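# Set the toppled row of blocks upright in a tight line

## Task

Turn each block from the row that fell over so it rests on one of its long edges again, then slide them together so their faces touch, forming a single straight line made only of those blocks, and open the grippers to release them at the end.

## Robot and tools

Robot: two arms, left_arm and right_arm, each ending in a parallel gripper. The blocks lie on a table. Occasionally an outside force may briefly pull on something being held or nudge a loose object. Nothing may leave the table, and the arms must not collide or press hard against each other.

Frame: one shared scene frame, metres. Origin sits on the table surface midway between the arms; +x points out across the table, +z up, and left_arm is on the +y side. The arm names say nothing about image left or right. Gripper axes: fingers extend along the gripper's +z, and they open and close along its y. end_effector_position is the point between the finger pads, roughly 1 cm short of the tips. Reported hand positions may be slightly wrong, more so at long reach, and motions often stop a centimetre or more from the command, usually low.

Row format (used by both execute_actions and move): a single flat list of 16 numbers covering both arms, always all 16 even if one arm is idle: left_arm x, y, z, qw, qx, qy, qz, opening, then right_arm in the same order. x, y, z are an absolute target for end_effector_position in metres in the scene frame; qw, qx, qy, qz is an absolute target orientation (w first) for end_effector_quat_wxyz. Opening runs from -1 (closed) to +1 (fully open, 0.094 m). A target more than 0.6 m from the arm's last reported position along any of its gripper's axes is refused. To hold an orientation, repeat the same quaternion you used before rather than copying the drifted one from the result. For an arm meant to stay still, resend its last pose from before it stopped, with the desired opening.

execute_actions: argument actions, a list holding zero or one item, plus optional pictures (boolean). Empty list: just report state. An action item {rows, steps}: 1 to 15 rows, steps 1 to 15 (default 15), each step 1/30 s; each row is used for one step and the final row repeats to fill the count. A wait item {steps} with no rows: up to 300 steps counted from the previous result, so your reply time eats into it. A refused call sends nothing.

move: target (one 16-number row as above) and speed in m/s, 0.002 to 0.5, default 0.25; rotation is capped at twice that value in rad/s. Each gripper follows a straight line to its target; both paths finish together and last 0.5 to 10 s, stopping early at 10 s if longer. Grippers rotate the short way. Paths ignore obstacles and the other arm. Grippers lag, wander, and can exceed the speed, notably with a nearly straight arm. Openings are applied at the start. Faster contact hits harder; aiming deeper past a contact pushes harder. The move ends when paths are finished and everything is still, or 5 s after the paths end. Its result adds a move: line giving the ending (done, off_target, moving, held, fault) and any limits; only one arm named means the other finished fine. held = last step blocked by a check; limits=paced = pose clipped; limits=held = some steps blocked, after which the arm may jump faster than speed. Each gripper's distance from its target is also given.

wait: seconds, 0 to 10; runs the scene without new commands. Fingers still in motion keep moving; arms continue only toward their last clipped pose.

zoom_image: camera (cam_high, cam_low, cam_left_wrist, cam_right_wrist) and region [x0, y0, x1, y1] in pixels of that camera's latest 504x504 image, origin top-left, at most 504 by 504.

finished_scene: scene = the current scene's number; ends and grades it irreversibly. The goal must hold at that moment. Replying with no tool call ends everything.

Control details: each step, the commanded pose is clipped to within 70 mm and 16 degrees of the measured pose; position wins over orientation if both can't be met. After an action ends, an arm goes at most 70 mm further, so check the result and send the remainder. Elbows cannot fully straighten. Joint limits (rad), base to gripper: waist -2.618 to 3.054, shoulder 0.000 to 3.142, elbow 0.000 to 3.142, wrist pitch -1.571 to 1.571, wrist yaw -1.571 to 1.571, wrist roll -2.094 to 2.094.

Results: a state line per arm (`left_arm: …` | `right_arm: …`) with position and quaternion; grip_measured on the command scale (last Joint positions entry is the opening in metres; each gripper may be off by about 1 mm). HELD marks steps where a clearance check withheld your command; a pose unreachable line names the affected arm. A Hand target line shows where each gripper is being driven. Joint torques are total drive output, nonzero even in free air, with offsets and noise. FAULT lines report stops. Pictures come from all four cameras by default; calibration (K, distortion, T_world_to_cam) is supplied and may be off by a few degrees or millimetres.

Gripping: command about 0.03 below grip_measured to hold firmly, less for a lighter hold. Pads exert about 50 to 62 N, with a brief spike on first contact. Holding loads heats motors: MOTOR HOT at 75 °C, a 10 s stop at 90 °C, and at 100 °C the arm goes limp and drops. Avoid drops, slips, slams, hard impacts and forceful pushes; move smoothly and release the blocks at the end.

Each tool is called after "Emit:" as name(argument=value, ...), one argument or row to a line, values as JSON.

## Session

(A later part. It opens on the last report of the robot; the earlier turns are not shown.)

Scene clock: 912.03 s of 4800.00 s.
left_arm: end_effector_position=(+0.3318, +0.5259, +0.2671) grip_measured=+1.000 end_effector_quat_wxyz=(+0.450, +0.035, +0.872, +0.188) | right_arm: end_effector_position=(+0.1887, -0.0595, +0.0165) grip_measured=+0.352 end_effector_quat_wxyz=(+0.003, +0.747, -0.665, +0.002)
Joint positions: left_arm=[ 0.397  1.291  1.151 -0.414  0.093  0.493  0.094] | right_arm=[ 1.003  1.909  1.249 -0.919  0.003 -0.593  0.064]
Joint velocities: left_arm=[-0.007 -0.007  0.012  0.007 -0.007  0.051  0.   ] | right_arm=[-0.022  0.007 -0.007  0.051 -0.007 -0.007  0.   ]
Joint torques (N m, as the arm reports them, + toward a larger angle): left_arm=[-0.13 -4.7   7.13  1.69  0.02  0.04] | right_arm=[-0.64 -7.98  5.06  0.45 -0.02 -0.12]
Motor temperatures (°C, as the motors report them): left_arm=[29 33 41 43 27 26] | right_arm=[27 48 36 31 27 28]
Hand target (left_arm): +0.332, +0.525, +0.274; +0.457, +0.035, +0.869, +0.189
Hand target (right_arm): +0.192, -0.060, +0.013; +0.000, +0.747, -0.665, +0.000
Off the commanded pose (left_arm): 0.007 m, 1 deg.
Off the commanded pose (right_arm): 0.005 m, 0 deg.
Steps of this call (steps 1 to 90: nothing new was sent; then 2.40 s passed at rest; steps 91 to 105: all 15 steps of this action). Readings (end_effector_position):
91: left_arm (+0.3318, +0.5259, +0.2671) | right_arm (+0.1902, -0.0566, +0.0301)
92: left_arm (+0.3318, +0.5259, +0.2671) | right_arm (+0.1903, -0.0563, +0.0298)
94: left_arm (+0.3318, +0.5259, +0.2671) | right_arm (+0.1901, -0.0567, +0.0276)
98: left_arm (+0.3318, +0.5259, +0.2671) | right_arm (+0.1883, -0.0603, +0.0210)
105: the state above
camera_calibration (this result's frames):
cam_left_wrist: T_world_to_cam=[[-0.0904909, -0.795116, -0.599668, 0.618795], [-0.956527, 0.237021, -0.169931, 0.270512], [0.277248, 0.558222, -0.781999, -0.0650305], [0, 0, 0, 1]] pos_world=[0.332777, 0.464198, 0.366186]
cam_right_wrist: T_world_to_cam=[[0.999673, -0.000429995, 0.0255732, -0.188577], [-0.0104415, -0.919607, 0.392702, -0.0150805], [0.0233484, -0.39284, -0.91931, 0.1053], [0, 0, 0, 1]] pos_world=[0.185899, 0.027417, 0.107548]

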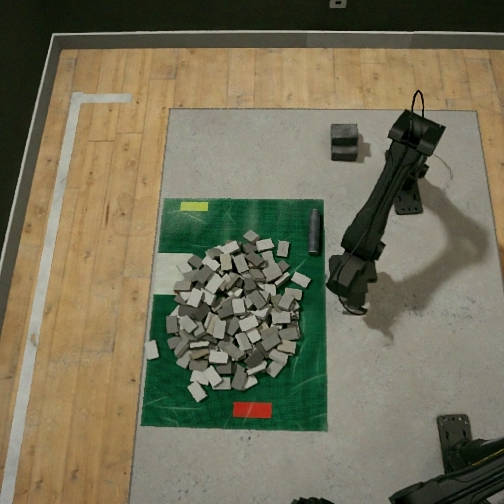

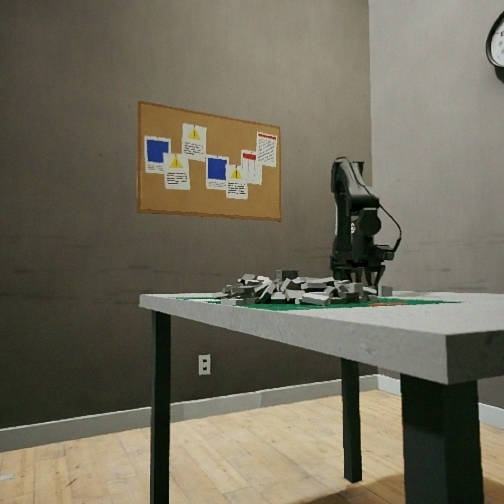

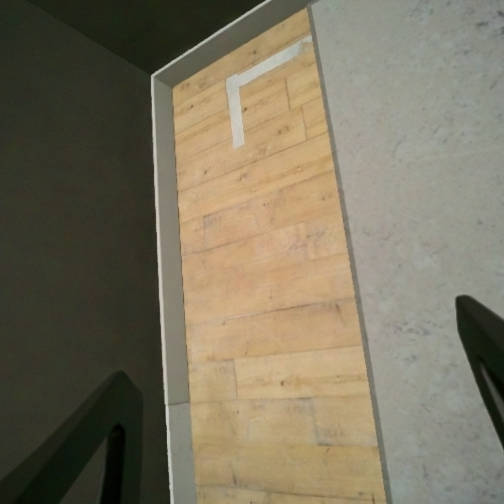

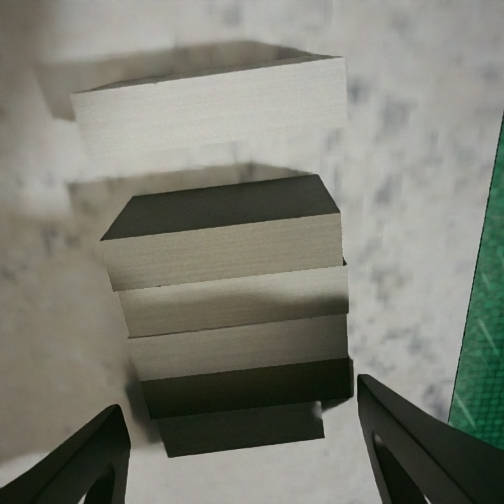

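Emit:
execute_actions(
  actions=[
    {"rows": [[0.332,0.525,0.274,0.457,0.035,0.869,0.189,1,0.192,-0.060,0.015,0,-0.7472,0.6646,0,0.28],[0.332,0.525,0.274,0.457,0.035,0.869,0.189,1,0.192,-0.060,0.015,0,-0.7472,0.6646,0,0.21],[0.332,0.525,0.274,0.457,0.035,0.869,0.189,1,0.192,-0.060,0.015,0,-0.7472,0.6646,0,0.14],[0.332,0.525,0.274,0.457,0.035,0.869,0.189,1,0.192,-0.060,0.015,0,-0.7472,0.6646,0,0.08],[0.332,0.525,0.274,0.457,0.035,0.869,0.189,1,0.192,-0.060,0.015,0,-0.7472,0.6646,0,0.03],[0.332,0.525,0.274,0.457,0.035,0.869,0.189,1,0.192,-0.060,0.015,0,-0.7472,0.6646,0,-0.02],[0.332,0.525,0.274,0.457,0.035,0.869,0.189,1,0.192,-0.060,0.015,0,-0.7472,0.6646,0,-0.05],[0.332,0.525,0.274,0.457,0.035,0.869,0.189,1,0.192,-0.060,0.015,0,-0.7472,0.6646,0,-0.08],[0.332,0.525,0.274,0.457,0.035,0.869,0.189,1,0.192,-0.060,0.015,0,-0.7472,0.6646,0,-0.10],[0.332,0.525,0.274,0.457,0.035,0.869,0.189,1,0.192,-0.060,0.015,0,-0.7472,0.6646,0,-0.12],[0.332,0.525,0.274,0.457,0.035,0.869,0.189,1,0.192,-0.060,0.015,0,-0.7472,0.6646,0,-0.14]], "steps": 15},
  ],
)

Scene clock: 919.60 s of 4800.00 s.
left_arm: end_effector_position=(+0.3318, +0.5259, +0.2671) grip_measured=+1.000 end_effector_quat_wxyz=(+0.450, +0.035, +0.872, +0.188) | right_arm: end_effector_position=(+0.1892, -0.0584, +0.0165) grip_measured=-0.119 end_effector_quat_wxyz=(+0.001, +0.747, -0.665, +0.001)
Joint positions: left_arm=[ 0.397  1.291  1.151 -0.414  0.093  0.493  0.094] | right_arm=[ 1.003  1.909  1.249 -0.914  0.002 -0.593  0.041]
Joint velocities: left_arm=[-0.002 -0.007 -0.007 -0.007 -0.051  0.051  0.   ] | right_arm=[ 0.002  0.012 -0.002  0.007  0.051 -0.051 -0.001]
Joint torques (N m, as the arm reports them, + toward a larger angle): left_arm=[-0.05 -4.71  7.11  1.68  0.02  0.02] | right_arm=[-0.74 -8.36  5.43  0.4   0.   -0.11]
Motor temperatures (°C, as the motors report them): left_arm=[29 33 41 43 27 26] | right_arm=[27 47 36 31 27 28]
Hand target (left_arm): +0.332, +0.525, +0.274; +0.457, +0.035, +0.869, +0.189
Hand target (right_arm): +0.192, -0.060, +0.015; +0.000, +0.747, -0.665, +0.000
Off the commanded pose (left_arm): 0.007 m, 1 deg.
Off the commanded pose (right_arm): 0.004 m, 0 deg.
Steps of this call (steps 1 to 90: nothing new was sent; then 4.07 s passed at rest; steps 91 to 105: all 15 steps of this action). Readings (end_effector_position):
91: left_arm (+0.3318, +0.5259, +0.2671) | right_arm (+0.1892, -0.0585, +0.0165)
92: left_arm (+0.3318, +0.5259, +0.2671) | right_arm (+0.1892, -0.0585, +0.0165)
94: left_arm (+0.3318, +0.5259, +0.2671) | right_arm (+0.1892, -0.0585, +0.0165)
98: left_arm (+0.3318, +0.5259, +0.2671) | right_arm (+0.1892, -0.0584, +0.0165)
105: the state above
camera_calibration (this result's frames):
cam_left_wrist: T_world_to_cam=[[-0.0904909, -0.795116, -0.599668, 0.618795], [-0.956527, 0.237021, -0.169931, 0.270512], [0.277248, 0.558222, -0.781999, -0.0650305], [0, 0, 0, 1]] pos_world=[0.332777, 0.464198, 0.366186]
cam_right_wrist: T_world_to_cam=[[0.999622, -0.000172232, 0.0275028, -0.189088], [-0.0108466, -0.921401, 0.388463, -0.013994], [0.0252742, -0.388614, -0.921054, 0.105636], [0, 0, 0, 1]] pos_world=[0.186195, 0.0281249, 0.107933]

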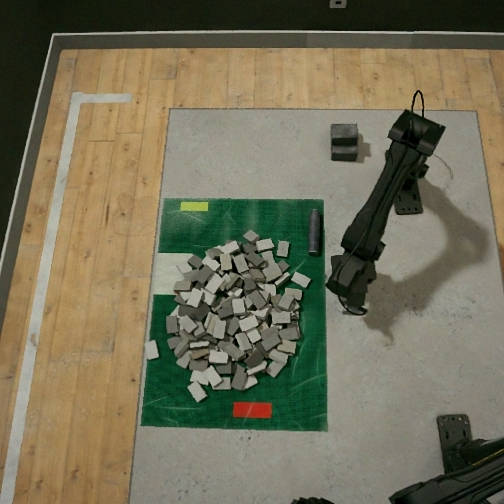

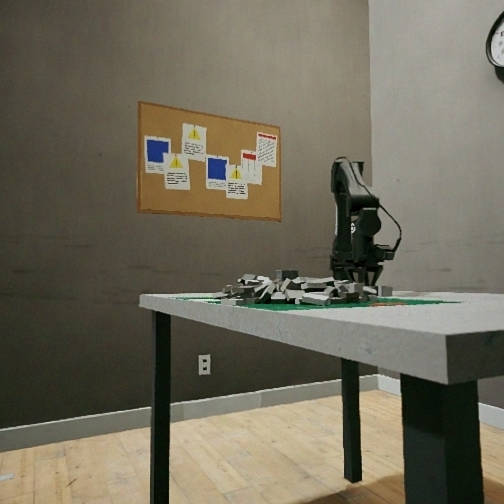

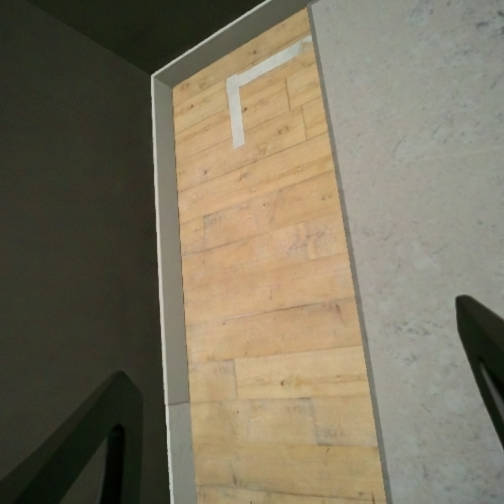

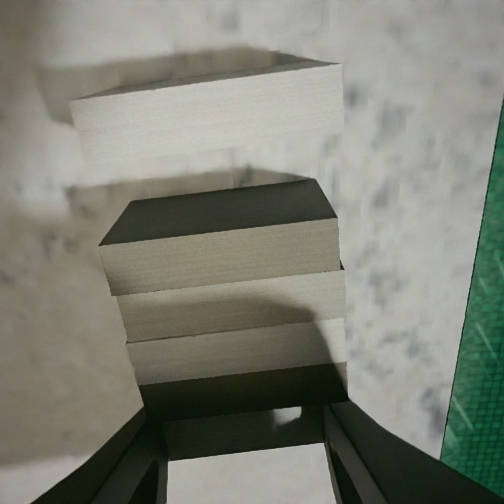

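Emit:
execute_actions(
  actions=[
    {"rows": [[0.332,0.525,0.274,0.457,0.035,0.869,0.189,1,0.192,-0.061,0.017,0,-0.7472,0.6646,0,-0.15],[0.332,0.525,0.274,0.457,0.035,0.869,0.189,1,0.192,-0.061,0.019,0,-0.7472,0.6646,0,-0.15],[0.332,0.525,0.274,0.457,0.035,0.869,0.189,1,0.192,-0.062,0.021,0,-0.7472,0.6646,0,-0.15],[0.332,0.525,0.274,0.457,0.035,0.869,0.189,1,0.192,-0.062,0.023,0,-0.7472,0.6646,0,-0.15],[0.332,0.525,0.274,0.457,0.035,0.869,0.189,1,0.192,-0.063,0.025,0,-0.7472,0.6646,0,-0.15],[0.332,0.525,0.274,0.457,0.035,0.869,0.189,1,0.192,-0.063,0.027,0,-0.7472,0.6646,0,-0.15],[0.332,0.525,0.274,0.457,0.035,0.869,0.189,1,0.192,-0.064,0.029,0,-0.7472,0.6646,0,-0.15],[0.332,0.525,0.274,0.457,0.035,0.869,0.189,1,0.192,-0.064,0.031,0,-0.7472,0.6646,0,-0.15],[0.332,0.525,0.274,0.457,0.035,0.869,0.189,1,0.192,-0.064,0.033,0,-0.7472,0.6646,0,-0.15],[0.332,0.525,0.274,0.457,0.035,0.869,0.189,1,0.192,-0.064,0.035,0,-0.7472,0.6646,0,-0.15]], "steps": 15},
  ],
)

Scene clock: 925.43 s of 4800.00 s.
left_arm: end_effector_position=(+0.3318, +0.5259, +0.2671) grip_measured=+1.000 end_effector_quat_wxyz=(+0.450, +0.035, +0.872, +0.188) | right_arm: end_effector_position=(+0.1871, -0.0669, +0.0190) grip_measured=-0.119 end_effector_quat_wxyz=(+0.015, +0.746, -0.665, +0.005)
Joint positions: left_arm=[ 0.397  1.291  1.151 -0.414  0.093  0.493  0.094] | right_arm=[ 0.997  1.901  1.249 -0.951  0.002 -0.597  0.041]
Joint velocities: left_arm=[-0.007 -0.002  0.002  0.037 -0.022 -0.095  0.   ] | right_arm=[-0.007 -0.017 -0.027 -0.081 -0.007 -0.051  0.001]
Joint torques (N m, as the arm reports them, + toward a larger angle): left_arm=[-0.04 -4.7   7.15  1.7   0.    0.  ] | right_arm=[ -0.64 -10.74   7.57   0.08  -0.01  -0.11]
Motor temperatures (°C, as the motors report them): left_arm=[29 33 41 43 27 26] | right_arm=[27 47 36 31 27 28]
Hand target (left_arm): +0.332, +0.525, +0.274; +0.457, +0.035, +0.869, +0.189
Hand target (right_arm): +0.192, -0.064, +0.035; +0.000, +0.747, -0.665, +0.000
Off the commanded pose (left_arm): 0.007 m, 1 deg.
Off the commanded pose (right_arm): 0.017 m, 2 deg.
Steps of this call (steps 1 to 90: nothing new was sent; then 2.33 s passed at rest; steps 91 to 105: all 15 steps of this action). Readings (end_effector_position):
91: left_arm (+0.3318, +0.5259, +0.2671) | right_arm (+0.1892, -0.0584, +0.0165)
92: left_arm (+0.3318, +0.5259, +0.2671) | right_arm (+0.1892, -0.0584, +0.0165)
94: left_arm (+0.3318, +0.5259, +0.2671) | right_arm (+0.1891, -0.0585, +0.0165)
98: left_arm (+0.3318, +0.5259, +0.2671) | right_arm (+0.1890, -0.0610, +0.0166)
105: the state above
camera_calibration (this result's frames):
cam_left_wrist: T_world_to_cam=[[-0.0904909, -0.795116, -0.599668, 0.618795], [-0.956527, 0.237021, -0.169931, 0.270512], [0.277248, 0.558222, -0.781999, -0.0650305], [0, 0, 0, 1]] pos_world=[0.332777, 0.464198, 0.366186]
cam_right_wrist: T_world_to_cam=[[0.999904, -0.00153535, 0.0137398, -0.186942], [-0.00707025, -0.910815, 0.412754, -0.0232037], [0.0118807, -0.412812, -0.910739, 0.105342], [0, 0, 0, 1]] pos_world=[0.185508, 0.0220652, 0.108085]

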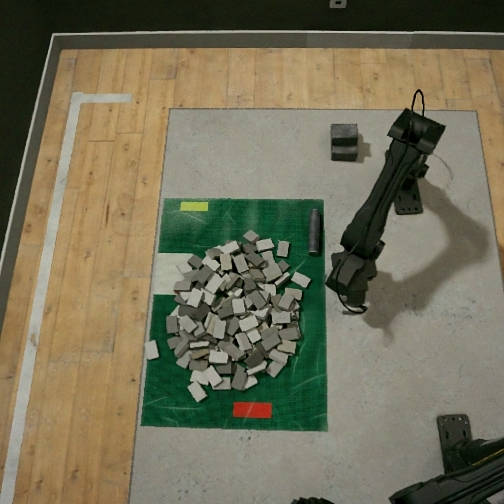

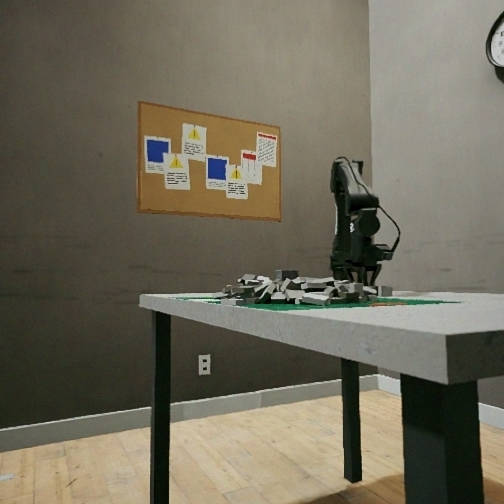

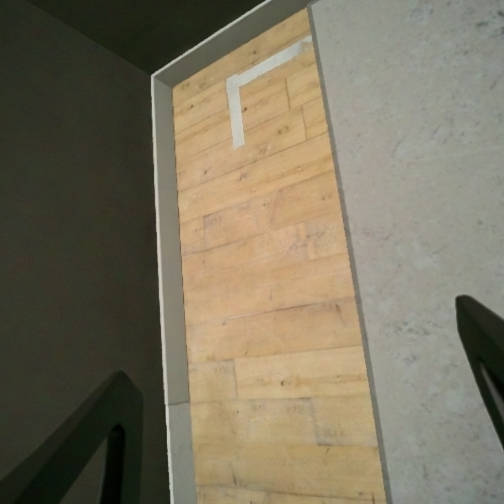

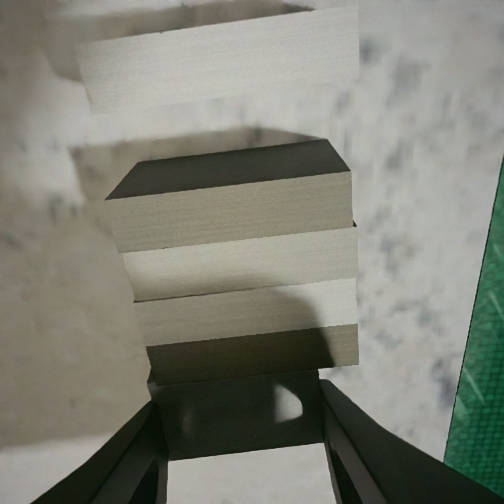

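Emit:
move(
  target=[0.332,0.525,0.274,0.457,0.035,0.869,0.189,1,0.190,-0.070,0.085,0.3812,-0.6121,0.5444,0.4286,-0.15],
  speed=0.05,
)

Scene clock: 940.67 s of 4800.00 s.
left_arm: end_effector_position=(+0.3318, +0.5259, +0.2671) grip_measured=+1.000 end_effector_quat_wxyz=(+0.450, +0.035, +0.872, +0.188) | right_arm: end_effector_position=(+0.1880, -0.0722, +0.0606) grip_measured=-0.119 end_effector_quat_wxyz=(-0.287, +0.664, -0.603, -0.335)
Joint positions: left_arm=[ 0.397  1.291  1.151 -0.414  0.093  0.493  0.094] | right_arm=[ 0.612  1.432  0.539 -0.06  -0.725 -0.723  0.041]
Joint velocities: left_arm=[ 0.017  0.002 -0.022  0.022 -0.007  0.007  0.   ] | right_arm=[ 0.002  0.002 -0.007 -0.022  0.007 -0.022 -0.001]
Joint torques (N m, as the arm reports them, + toward a larger angle): left_arm=[-0.04 -4.53  7.    1.69  0.    0.04] | right_arm=[-0.7  -6.87  5.4   1.52 -0.51  0.07]
Motor temperatures (°C, as the motors report them): left_arm=[29 33 41 43 27 26] | right_arm=[27 47 36 31 27 28]
Hand target (left_arm): +0.332, +0.525, +0.273; +0.455, +0.035, +0.869, +0.189
Hand target (right_arm): +0.189, -0.070, +0.072; -0.307, +0.660, -0.593, -0.344
Off the commanded pose (left_arm): 0.007 m, 1 deg.
Off the commanded pose (right_arm): 0.025 m, 18 deg.
After step 90, 1.83 s passed at rest.
move: off_target (right_arm; path cut at 10 s)
camera_calibration (this result's frames):
cam_left_wrist: T_world_to_cam=[[-0.0904909, -0.795116, -0.599668, 0.618795], [-0.956527, 0.237021, -0.169931, 0.270512], [0.277248, 0.558222, -0.781999, -0.0650305], [0, 0, 0, 1]] pos_world=[0.332777, 0.464198, 0.366186]
cam_right_wrist: T_world_to_cam=[[0.99496, 0.0143899, -0.0992333, -0.17956], [-0.0359087, -0.872878, -0.486615, 0.0174062], [-0.0936209, 0.487726, -0.867962, 0.223263], [0, 0, 0, 1]] pos_world=[0.200183, -0.0911135, 0.184435]

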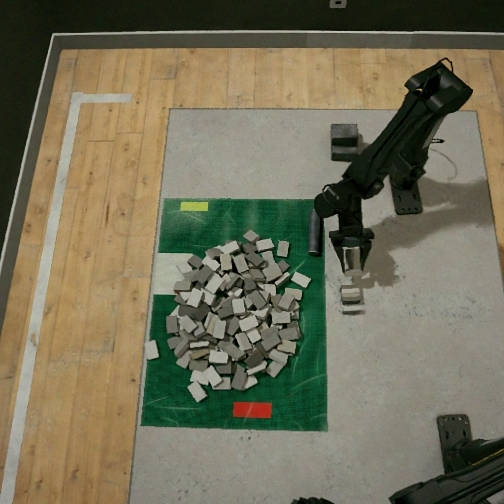

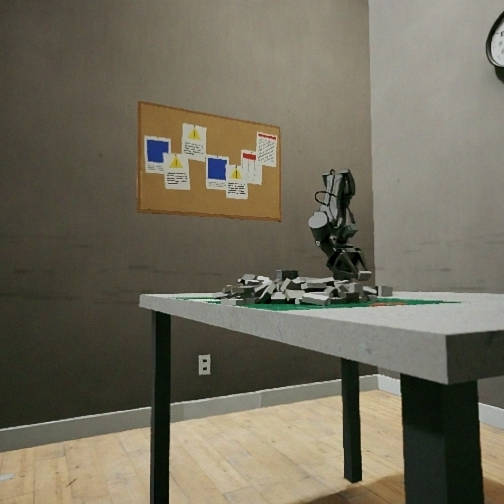

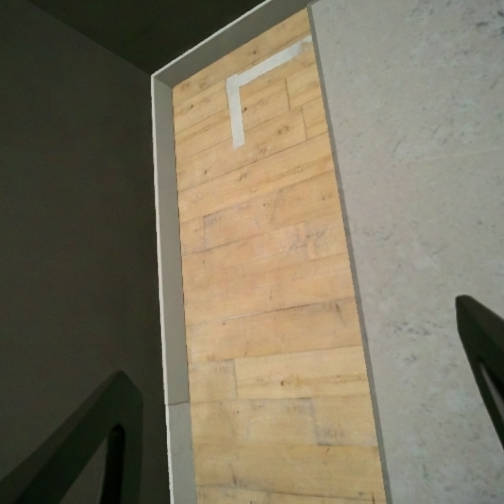

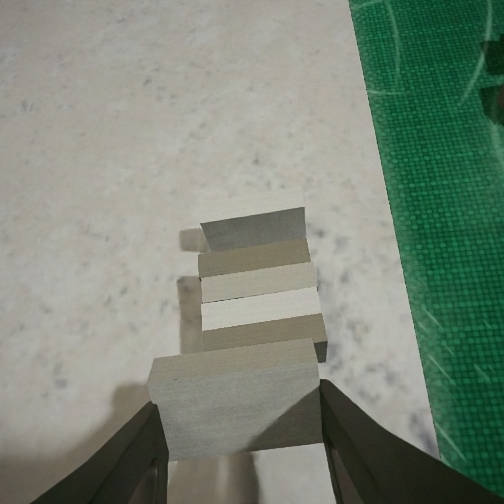

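Emit:
move(
  target=[0.332,0.525,0.274,0.457,0.035,0.869,0.189,1,0.190,-0.072,0.075,0.3812,-0.6121,0.5444,0.4286,-0.15],
  speed=0.12,
)

Scene clock: 944.40 s of 4800.00 s.
left_arm: end_effector_position=(+0.3318, +0.5259, +0.2671) grip_measured=+1.000 end_effector_quat_wxyz=(+0.450, +0.035, +0.872, +0.188) | right_arm: end_effector_position=(+0.1918, -0.0703, +0.0747) grip_measured=-0.119 end_effector_quat_wxyz=(-0.381, +0.615, -0.549, -0.419)
Joint positions: left_arm=[ 0.397  1.291  1.151 -0.414  0.093  0.493  0.094] | right_arm=[ 0.518  1.508  0.356  0.48  -0.956 -0.585  0.041]
Joint velocities: left_arm=[-0.002 -0.002 -0.017 -0.007  0.007 -0.051  0.   ] | right_arm=[ 0.017  0.012 -0.012 -0.007 -0.007  0.051  0.002]
Joint torques (N m, as the arm reports them, + toward a larger angle): left_arm=[-0.09 -4.67  7.11  1.69  0.02  0.03] | right_arm=[-0.64 -3.66  4.38  1.73 -0.49  0.09]
Motor temperatures (°C, as the motors report them): left_arm=[29 33 41 43 27 26] | right_arm=[27 46 36 32 27 28]
Hand target (left_arm): +0.332, +0.525, +0.274; +0.457, +0.035, +0.869, +0.189
Hand target (right_arm): +0.190, -0.072, +0.075; -0.382, +0.611, -0.546, -0.428
Off the commanded pose (left_arm): 0.007 m, 1 deg.
Off the commanded pose (right_arm): 0.003 m, 1 deg.
move: done
camera_calibration (this result's frames):
cam_left_wrist: T_world_to_cam=[[-0.0904909, -0.795116, -0.599668, 0.618795], [-0.956527, 0.237021, -0.169931, 0.270512], [0.277248, 0.558222, -0.781999, -0.0650305], [0, 0, 0, 1]] pos_world=[0.332777, 0.464198, 0.366186]
cam_right_wrist: T_world_to_cam=[[0.995008, 0.0401136, -0.0913777, -0.18073], [-0.0377289, -0.696487, -0.716577, 0.0560652], [-0.0923879, 0.716448, -0.691496, 0.237631], [0, 0, 0, 1]] pos_world=[0.203897, -0.123952, 0.187982]

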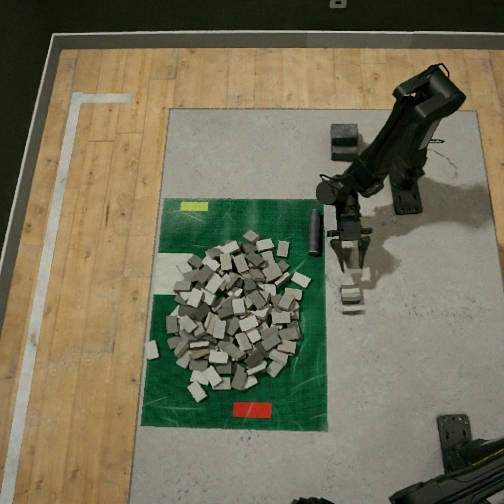

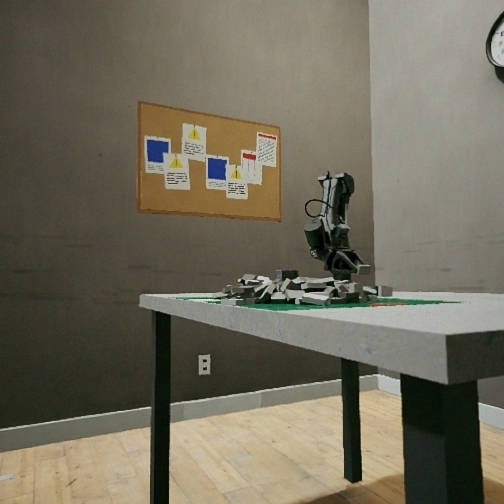

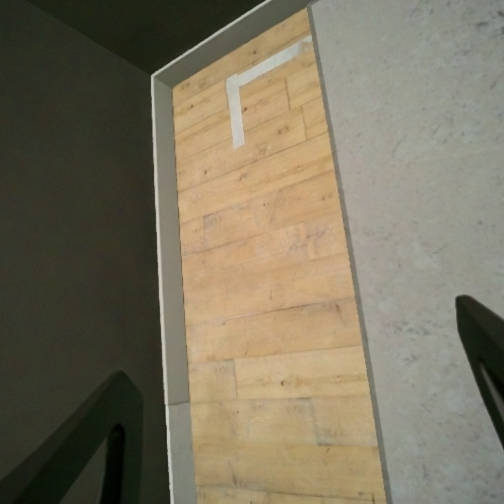

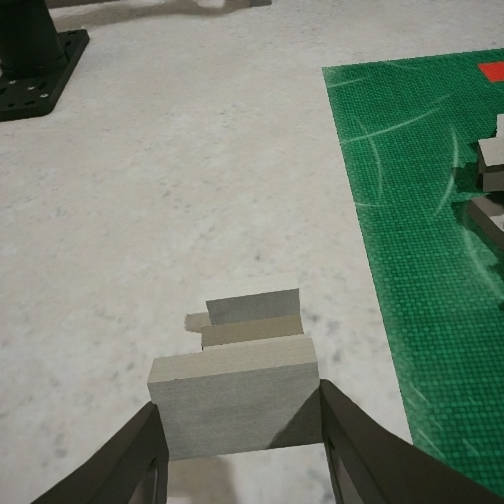

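Emit:
move(
  target=[0.332,0.525,0.274,0.457,0.035,0.869,0.189,1,0.189,-0.065,0.030,0.3812,-0.6121,0.5444,0.4286,-0.15],
  speed=0.04,
)

Scene clock: 958.10 s of 4800.00 s.
left_arm: end_effector_position=(+0.3318, +0.5259, +0.2671) grip_measured=+1.000 end_effector_quat_wxyz=(+0.450, +0.035, +0.872, +0.188) | right_arm: end_effector_position=(+0.1974, -0.0649, +0.0304) grip_measured=-0.119 end_effector_quat_wxyz=(-0.386, +0.611, -0.550, -0.419)
Joint positions: left_arm=[ 0.397  1.291  1.151 -0.414  0.093  0.493  0.094] | right_arm=[ 0.525  1.813  0.321  0.847 -0.946 -0.56   0.041]
Joint velocities: left_arm=[ 0.002 -0.012 -0.017  0.007  0.007  0.095  0.   ] | right_arm=[-0.007 -0.007 -0.017  0.066  0.051 -0.007 -0.   ]
Joint torques (N m, as the arm reports them, + toward a larger angle): left_arm=[-0.07 -4.69  7.12  1.68  0.    0.04] | right_arm=[ 0.82 -4.63  2.48  1.75 -0.38  0.07]
Motor temperatures (°C, as the motors report them): left_arm=[29 33 41 43 27 26] | right_arm=[27 44 36 33 27 28]
Hand target (left_arm): +0.332, +0.525, +0.274; +0.457, +0.035, +0.869, +0.189
Hand target (right_arm): +0.189, -0.065, +0.030; -0.381, +0.612, -0.544, -0.429
Off the commanded pose (left_arm): 0.007 m, 1 deg.
Off the commanded pose (right_arm): 0.008 m, 1 deg.
After step 90, 8.97 s passed at rest.
move: done
camera_calibration (this result's frames):
cam_left_wrist: T_world_to_cam=[[-0.0904909, -0.795116, -0.599668, 0.618795], [-0.956527, 0.237021, -0.169931, 0.270512], [0.277248, 0.558222, -0.781999, -0.0650305], [0, 0, 0, 1]] pos_world=[0.332777, 0.464198, 0.366186]
cam_right_wrist: T_world_to_cam=[[0.99555, 0.0313578, -0.0888594, -0.191329], [-0.0427416, -0.690144, -0.722409, 0.0297671], [-0.0839789, 0.722993, -0.685732, 0.202245], [0, 0, 0, 1]] pos_world=[0.208734, -0.119678, 0.143188]

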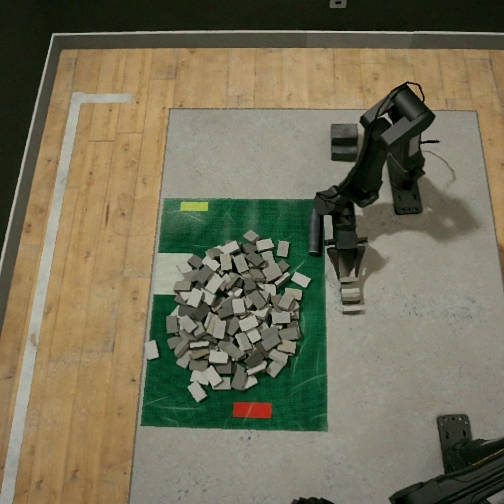

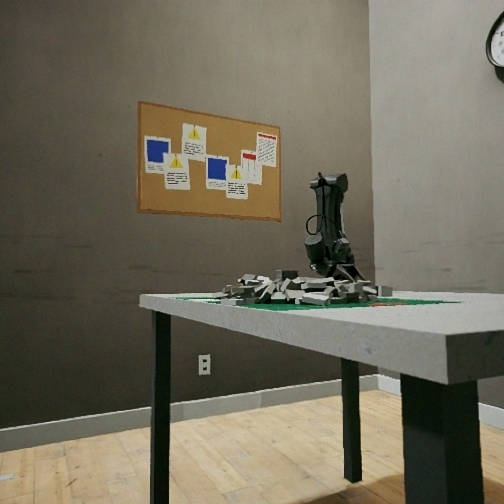

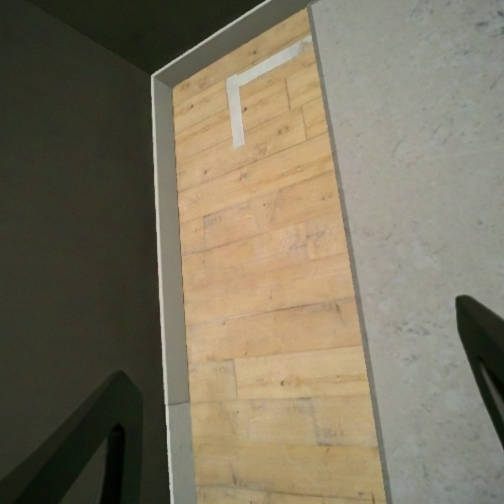

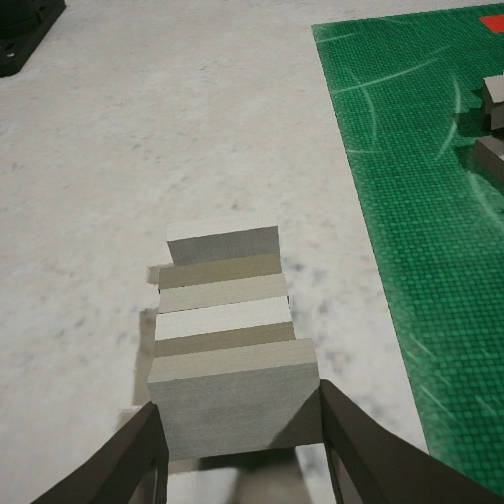

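Emit:
execute_actions(
  actions=[
    {"rows": [[0.332,0.525,0.274,0.457,0.035,0.869,0.189,1,0.188,-0.065,0.029,0.3812,-0.6121,0.5444,0.4286,-0.15],[0.332,0.525,0.274,0.457,0.035,0.869,0.189,1,0.187,-0.065,0.028,0.3812,-0.6121,0.5444,0.4286,-0.15],[0.332,0.525,0.274,0.457,0.035,0.869,0.189,1,0.186,-0.065,0.027,0.3812,-0.6121,0.5444,0.4286,-0.15],[0.332,0.525,0.274,0.457,0.035,0.869,0.189,1,0.185,-0.065,0.026,0.3812,-0.6121,0.5444,0.4286,-0.15],[0.332,0.525,0.274,0.457,0.035,0.869,0.189,1,0.185,-0.065,0.025,0.3812,-0.6121,0.5444,0.4286,-0.15],[0.332,0.525,0.274,0.457,0.035,0.869,0.189,1,0.185,-0.065,0.024,0.3812,-0.6121,0.5444,0.4286,-0.15],[0.332,0.525,0.274,0.457,0.035,0.869,0.189,1,0.185,-0.065,0.023,0.3812,-0.6121,0.5444,0.4286,-0.15]], "steps": 15},
  ],
)

Scene clock: 964.80 s of 4800.00 s.
left_arm: end_effector_position=(+0.3318, +0.5259, +0.2671) grip_measured=+1.000 end_effector_quat_wxyz=(+0.450, +0.035, +0.872, +0.188) | right_arm: end_effector_position=(+0.1914, -0.0655, +0.0220) grip_measured=-0.119 end_effector_quat_wxyz=(-0.381, +0.611, -0.551, -0.421)
Joint positions: left_arm=[ 0.397  1.291  1.151 -0.414  0.093  0.493  0.094] | right_arm=[ 0.537  1.859  0.303  0.908 -0.942 -0.55   0.041]
Joint velocities: left_arm=[ 0.012 -0.017  0.002 -0.007 -0.022  0.007  0.   ] | right_arm=[-0.007 -0.007  0.012  0.095 -0.037  0.007 -0.   ]
Joint torques (N m, as the arm reports them, + toward a larger angle): left_arm=[-0.1  -4.65  7.04  1.69  0.01  0.03] | right_arm=[ 0.89 -4.87  2.25  1.74 -0.33  0.09]
Motor temperatures (°C, as the motors report them): left_arm=[29 33 41 43 27 26] | right_arm=[27 43 35 34 27 28]
Hand target (left_arm): +0.332, +0.525, +0.274; +0.457, +0.035, +0.869, +0.189
Hand target (right_arm): +0.185, -0.065, +0.023; -0.381, +0.612, -0.544, -0.429
Off the commanded pose (left_arm): 0.007 m, 1 deg.
Off the commanded pose (right_arm): 0.006 m, 1 deg.
Steps of this call (steps 1 to 90: nothing new was sent; then 3.20 s passed at rest; steps 91 to 105: all 15 steps of this action). Readings (end_effector_position):
91: left_arm (+0.3318, +0.5259, +0.2671) | right_arm (+0.1977, -0.0647, +0.0308)
92: left_arm (+0.3318, +0.5259, +0.2671) | right_arm (+0.1977, -0.0645, +0.0310)
94: left_arm (+0.3318, +0.5259, +0.2671) | right_arm (+0.1970, -0.0634, +0.0310)
98: left_arm (+0.3318, +0.5259, +0.2671) | right_arm (+0.1924, -0.0647, +0.0246)
105: the state above
camera_calibration (this result's frames):
cam_left_wrist: T_world_to_cam=[[-0.0904909, -0.795116, -0.599668, 0.618795], [-0.956527, 0.237021, -0.169931, 0.270512], [0.277248, 0.558222, -0.781999, -0.0650305], [0, 0, 0, 1]] pos_world=[0.332777, 0.464198, 0.366186]
cam_right_wrist: T_world_to_cam=[[0.994451, 0.0357638, -0.0989307, -0.185308], [-0.046585, -0.693481, -0.718967, 0.0235225], [-0.0943196, 0.719587, -0.687967, 0.198154], [0, 0, 0, 1]] pos_world=[0.204066, -0.119649, 0.134902]

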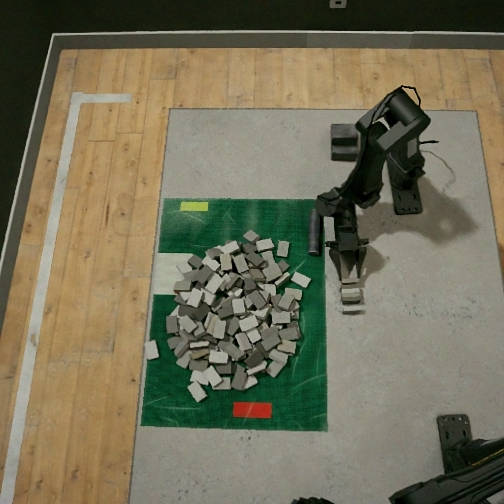

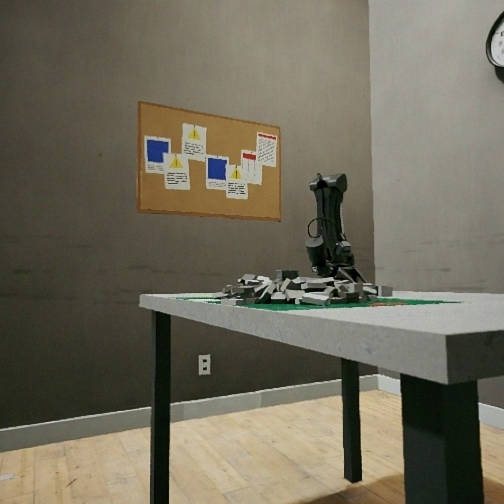

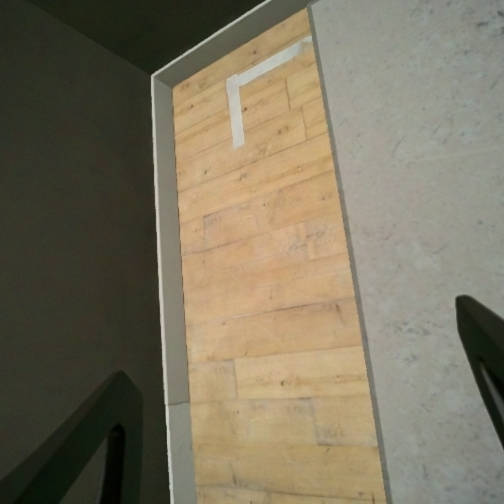

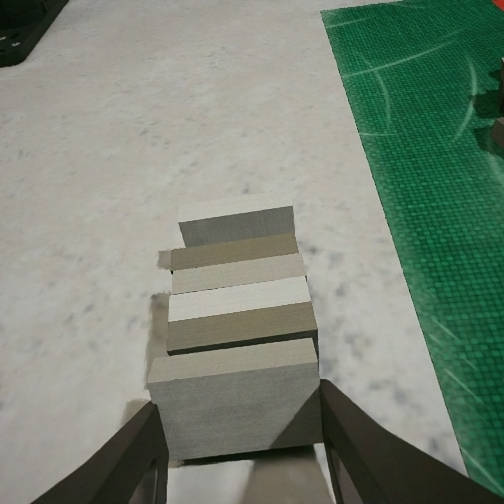

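Emit:
execute_actions(
  actions=[
    {"rows": [[0.332,0.525,0.274,0.457,0.035,0.869,0.189,1,0.187,-0.064,0.023,0.3812,-0.6121,0.5444,0.4286,-0.15],[0.332,0.525,0.274,0.457,0.035,0.869,0.189,1,0.189,-0.064,0.023,0.3812,-0.6121,0.5444,0.4286,-0.15],[0.332,0.525,0.274,0.457,0.035,0.869,0.189,1,0.191,-0.064,0.022,0.3812,-0.6121,0.5444,0.4286,-0.15],[0.332,0.525,0.274,0.457,0.035,0.869,0.189,1,0.192,-0.064,0.022,0.3812,-0.6121,0.5444,0.4286,-0.15],[0.332,0.525,0.274,0.457,0.035,0.869,0.189,1,0.193,-0.064,0.021,0.3812,-0.6121,0.5444,0.4286,-0.15],[0.332,0.525,0.274,0.457,0.035,0.869,0.189,1,0.193,-0.064,0.021,0.3812,-0.6121,0.5444,0.4286,-0.15],[0.332,0.525,0.274,0.457,0.035,0.869,0.189,1,0.193,-0.064,0.020,0.3812,-0.6121,0.5444,0.4286,-0.15]], "steps": 15},
  ],
)

Scene clock: 971.17 s of 4800.00 s.
left_arm: end_effector_position=(+0.3318, +0.5259, +0.2671) grip_measured=+1.000 end_effector_quat_wxyz=(+0.450, +0.035, +0.872, +0.188) | right_arm: end_effector_position=(+0.1897, -0.0662, +0.0166) grip_measured=-0.119 end_effector_quat_wxyz=(-0.374, +0.610, -0.555, -0.424)
Joint positions: left_arm=[ 0.397  1.291  1.151 -0.414  0.093  0.493  0.094] | right_arm=[ 0.537  1.885  0.303  0.918 -0.945 -0.548  0.041]
Joint velocities: left_arm=[-0.012 -0.007  0.002 -0.007 -0.051 -0.022  0.   ] | right_arm=[-0.017 -0.002 -0.002 -0.022 -0.007 -0.066 -0.   ]
Joint torques (N m, as the arm reports them, + toward a larger angle): left_arm=[-0.08 -4.64  7.03  1.68  0.01  0.03] | right_arm=[-0.52 -4.75  4.36  1.55 -0.46 -0.1 ]
Motor temperatures (°C, as the motors report them): left_arm=[29 33 41 43 27 26] | right_arm=[27 43 35 34 27 28]
Hand target (left_arm): +0.332, +0.525, +0.274; +0.457, +0.035, +0.869, +0.189
Hand target (right_arm): +0.193, -0.064, +0.020; -0.381, +0.612, -0.545, -0.428
Off the commanded pose (left_arm): 0.007 m, 1 deg.
Off the commanded pose (right_arm): 0.005 m, 2 deg.
Steps of this call (steps 1 to 90: nothing new was sent; then 2.87 s passed at rest; steps 91 to 105: all 15 steps of this action). Readings (end_effector_position):
91: left_arm (+0.3318, +0.5259, +0.2671) | right_arm (+0.1922, -0.0649, +0.0233)
92: left_arm (+0.3318, +0.5259, +0.2671) | right_arm (+0.1922, -0.0649, +0.0233)
94: left_arm (+0.3318, +0.5259, +0.2671) | right_arm (+0.1918, -0.0651, +0.0220)
98: left_arm (+0.3318, +0.5259, +0.2671) | right_arm (+0.1902, -0.0662, +0.0169)
105: the state above
camera_calibration (this result's frames):
cam_left_wrist: T_world_to_cam=[[-0.0904909, -0.795116, -0.599668, 0.618795], [-0.956527, 0.237021, -0.169931, 0.270512], [0.277248, 0.558222, -0.781999, -0.0650305], [0, 0, 0, 1]] pos_world=[0.332777, 0.464198, 0.366186]
cam_right_wrist: T_world_to_cam=[[0.992802, 0.0368153, -0.113969, -0.183553], [-0.0559164, -0.699028, -0.712905, 0.020318], [-0.105913, 0.714146, -0.691938, 0.196764], [0, 0, 0, 1]] pos_world=[0.204207, -0.119558, 0.129714]

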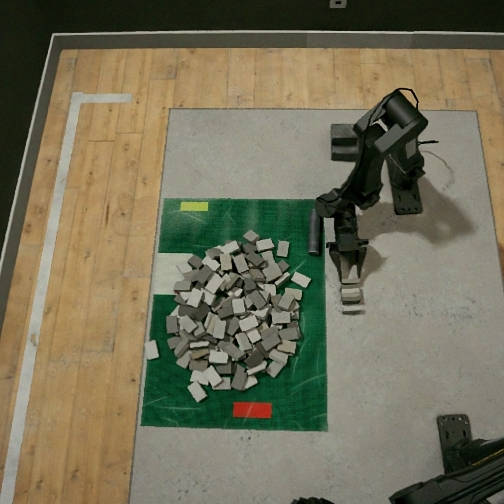

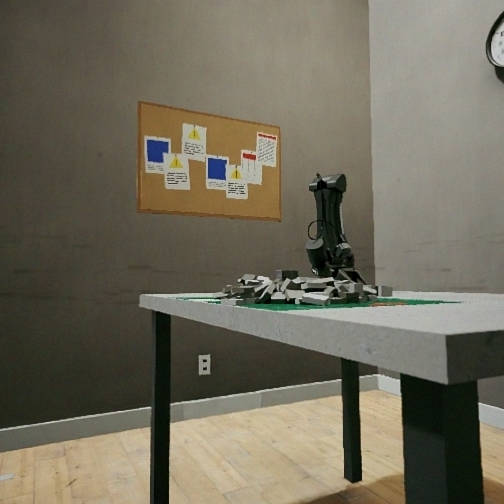

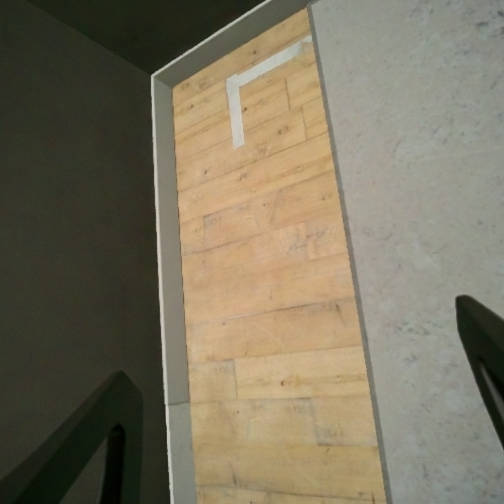

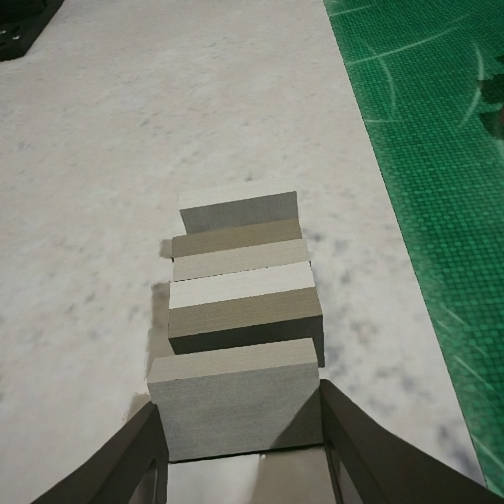

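Emit:
execute_actions(
  actions=[
    {"rows": [[0.332,0.525,0.274,0.457,0.035,0.869,0.189,1,0.191,-0.065,0.019,0.3812,-0.6121,0.5444,0.4286,-0.12],[0.332,0.525,0.274,0.457,0.035,0.869,0.189,1,0.191,-0.065,0.019,0.3812,-0.6121,0.5444,0.4286,-0.10],[0.332,0.525,0.274,0.457,0.035,0.869,0.189,1,0.191,-0.065,0.019,0.3812,-0.6121,0.5444,0.4286,-0.08],[0.332,0.525,0.274,0.457,0.035,0.869,0.189,1,0.191,-0.065,0.019,0.3812,-0.6121,0.5444,0.4286,-0.06],[0.332,0.525,0.274,0.457,0.035,0.869,0.189,1,0.191,-0.065,0.019,0.3812,-0.6121,0.5444,0.4286,-0.03],[0.332,0.525,0.274,0.457,0.035,0.869,0.189,1,0.191,-0.065,0.019,0.3812,-0.6121,0.5444,0.4286,0.0],[0.332,0.525,0.274,0.457,0.035,0.869,0.189,1,0.191,-0.065,0.019,0.3812,-0.6121,0.5444,0.4286,0.04],[0.332,0.525,0.274,0.457,0.035,0.869,0.189,1,0.191,-0.065,0.019,0.3812,-0.6121,0.5444,0.4286,0.08],[0.332,0.525,0.274,0.457,0.035,0.869,0.189,1,0.191,-0.065,0.019,0.3812,-0.6121,0.5444,0.4286,0.12]], "steps": 15},
  ],
)

Scene clock: 977.67 s of 4800.00 s.
left_arm: end_effector_position=(+0.3318, +0.5259, +0.2671) grip_measured=+1.000 end_effector_quat_wxyz=(+0.450, +0.035, +0.872, +0.188) | right_arm: end_effector_position=(+0.1898, -0.0656, +0.0181) grip_measured=+0.118 end_effector_quat_wxyz=(-0.377, +0.611, -0.552, -0.425)
Joint positions: left_arm=[ 0.397  1.291  1.151 -0.414  0.093  0.493  0.094] | right_arm=[ 0.537  1.885  0.303  0.927 -0.949 -0.548  0.053]
Joint velocities: left_arm=[-0.012  0.012  0.007  0.022 -0.066 -0.007  0.   ] | right_arm=[ 0.007 -0.017  0.017  0.022  0.022 -0.007 -0.   ]
Joint torques (N m, as the arm reports them, + toward a larger angle): left_arm=[-0.05 -4.73  7.13  1.69  0.    0.02] | right_arm=[-0.4  -4.46  3.66  1.58 -0.4  -0.08]
Motor temperatures (°C, as the motors report them): left_arm=[29 33 41 43 27 26] | right_arm=[27 43 35 34 27 28]
Hand target (left_arm): +0.332, +0.525, +0.274; +0.457, +0.035, +0.869, +0.189
Hand target (right_arm): +0.191, -0.065, +0.019; -0.381, +0.612, -0.545, -0.428
Off the commanded pose (left_arm): 0.007 m, 1 deg.
Off the commanded pose (right_arm): 0.002 m, 1 deg.
Steps of this call (steps 1 to 90: nothing new was sent; then 3.00 s passed at rest; steps 91 to 105: all 15 steps of this action). Readings (end_effector_position):
91: left_arm (+0.3318, +0.5259, +0.2671) | right_arm (+0.1898, -0.0662, +0.0167)
92: left_arm (+0.3318, +0.5259, +0.2671) | right_arm (+0.1898, -0.0662, +0.0167)
94: left_arm (+0.3318, +0.5259, +0.2671) | right_arm (+0.1898, -0.0662, +0.0167)
98: left_arm (+0.3318, +0.5259, +0.2671) | right_arm (+0.1897, -0.0659, +0.0175)
105: the state above
camera_calibration (this result's frames):
cam_left_wrist: T_world_to_cam=[[-0.0904909, -0.795116, -0.599668, 0.618795], [-0.956527, 0.237021, -0.169931, 0.270512], [0.277248, 0.558222, -0.781999, -0.0650305], [0, 0, 0, 1]] pos_world=[0.332777, 0.464198, 0.366186]
cam_right_wrist: T_world_to_cam=[[0.99326, 0.0408902, -0.108452, -0.1834], [-0.0498261, -0.694188, -0.718067, 0.0210863], [-0.104648, 0.718631, -0.687472, 0.197376], [0, 0, 0, 1]] pos_world=[0.20387, -0.119704, 0.130942]

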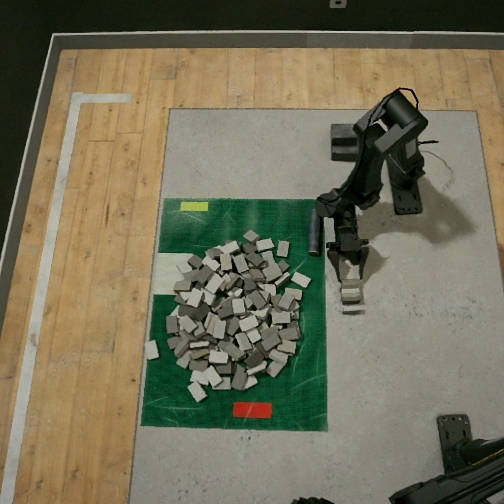

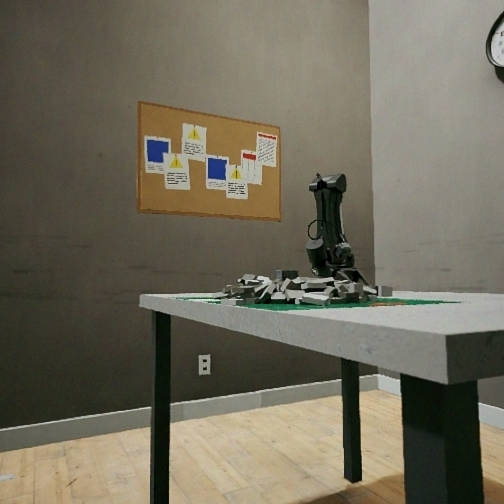

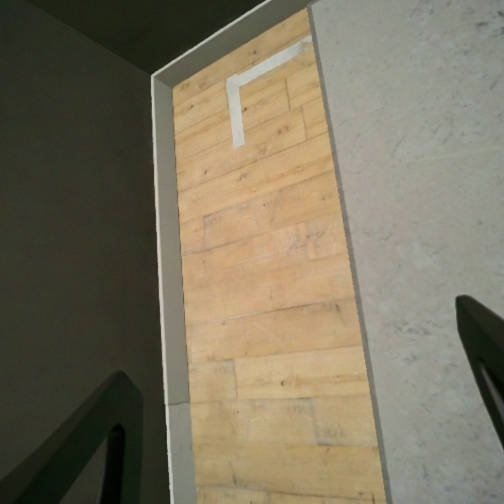

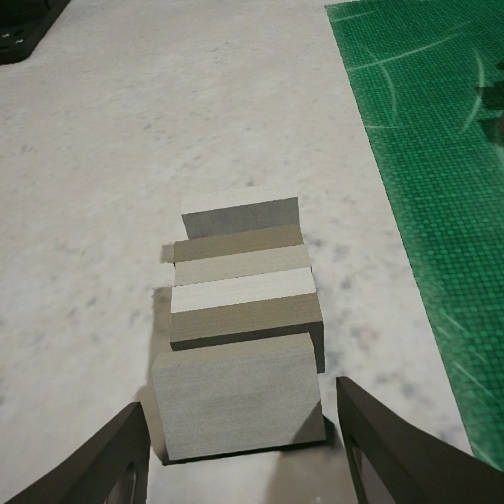

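Emit:
zoom_image(
  camera="cam_right_wrist",
  region=[110, 260, 370, 504],
)

Emit:
zoom_image(
  camera="cam_low",
  region=[290, 230, 410, 320],
)

Region (110, 260, 370, 504) of cam_right_wrist's 504x504 image, scaled by 1.938, with more detail than that image has; it fills the top 473 rows of this view, and the rest is white.

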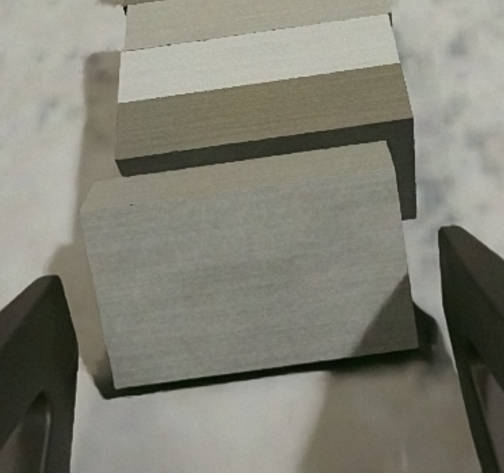

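Region (290, 230, 410, 320) of cam_low's 504x504 image, scaled by 4.200, with more detail than that image has; it fills the top 378 rows of this view, and the rest is white.

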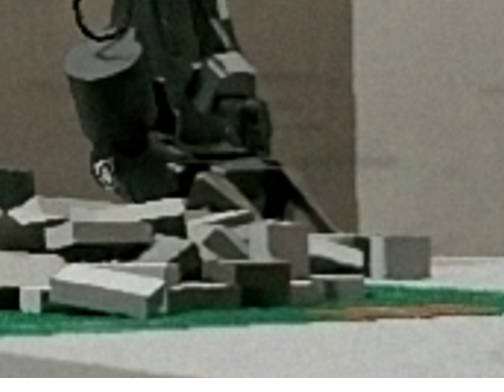

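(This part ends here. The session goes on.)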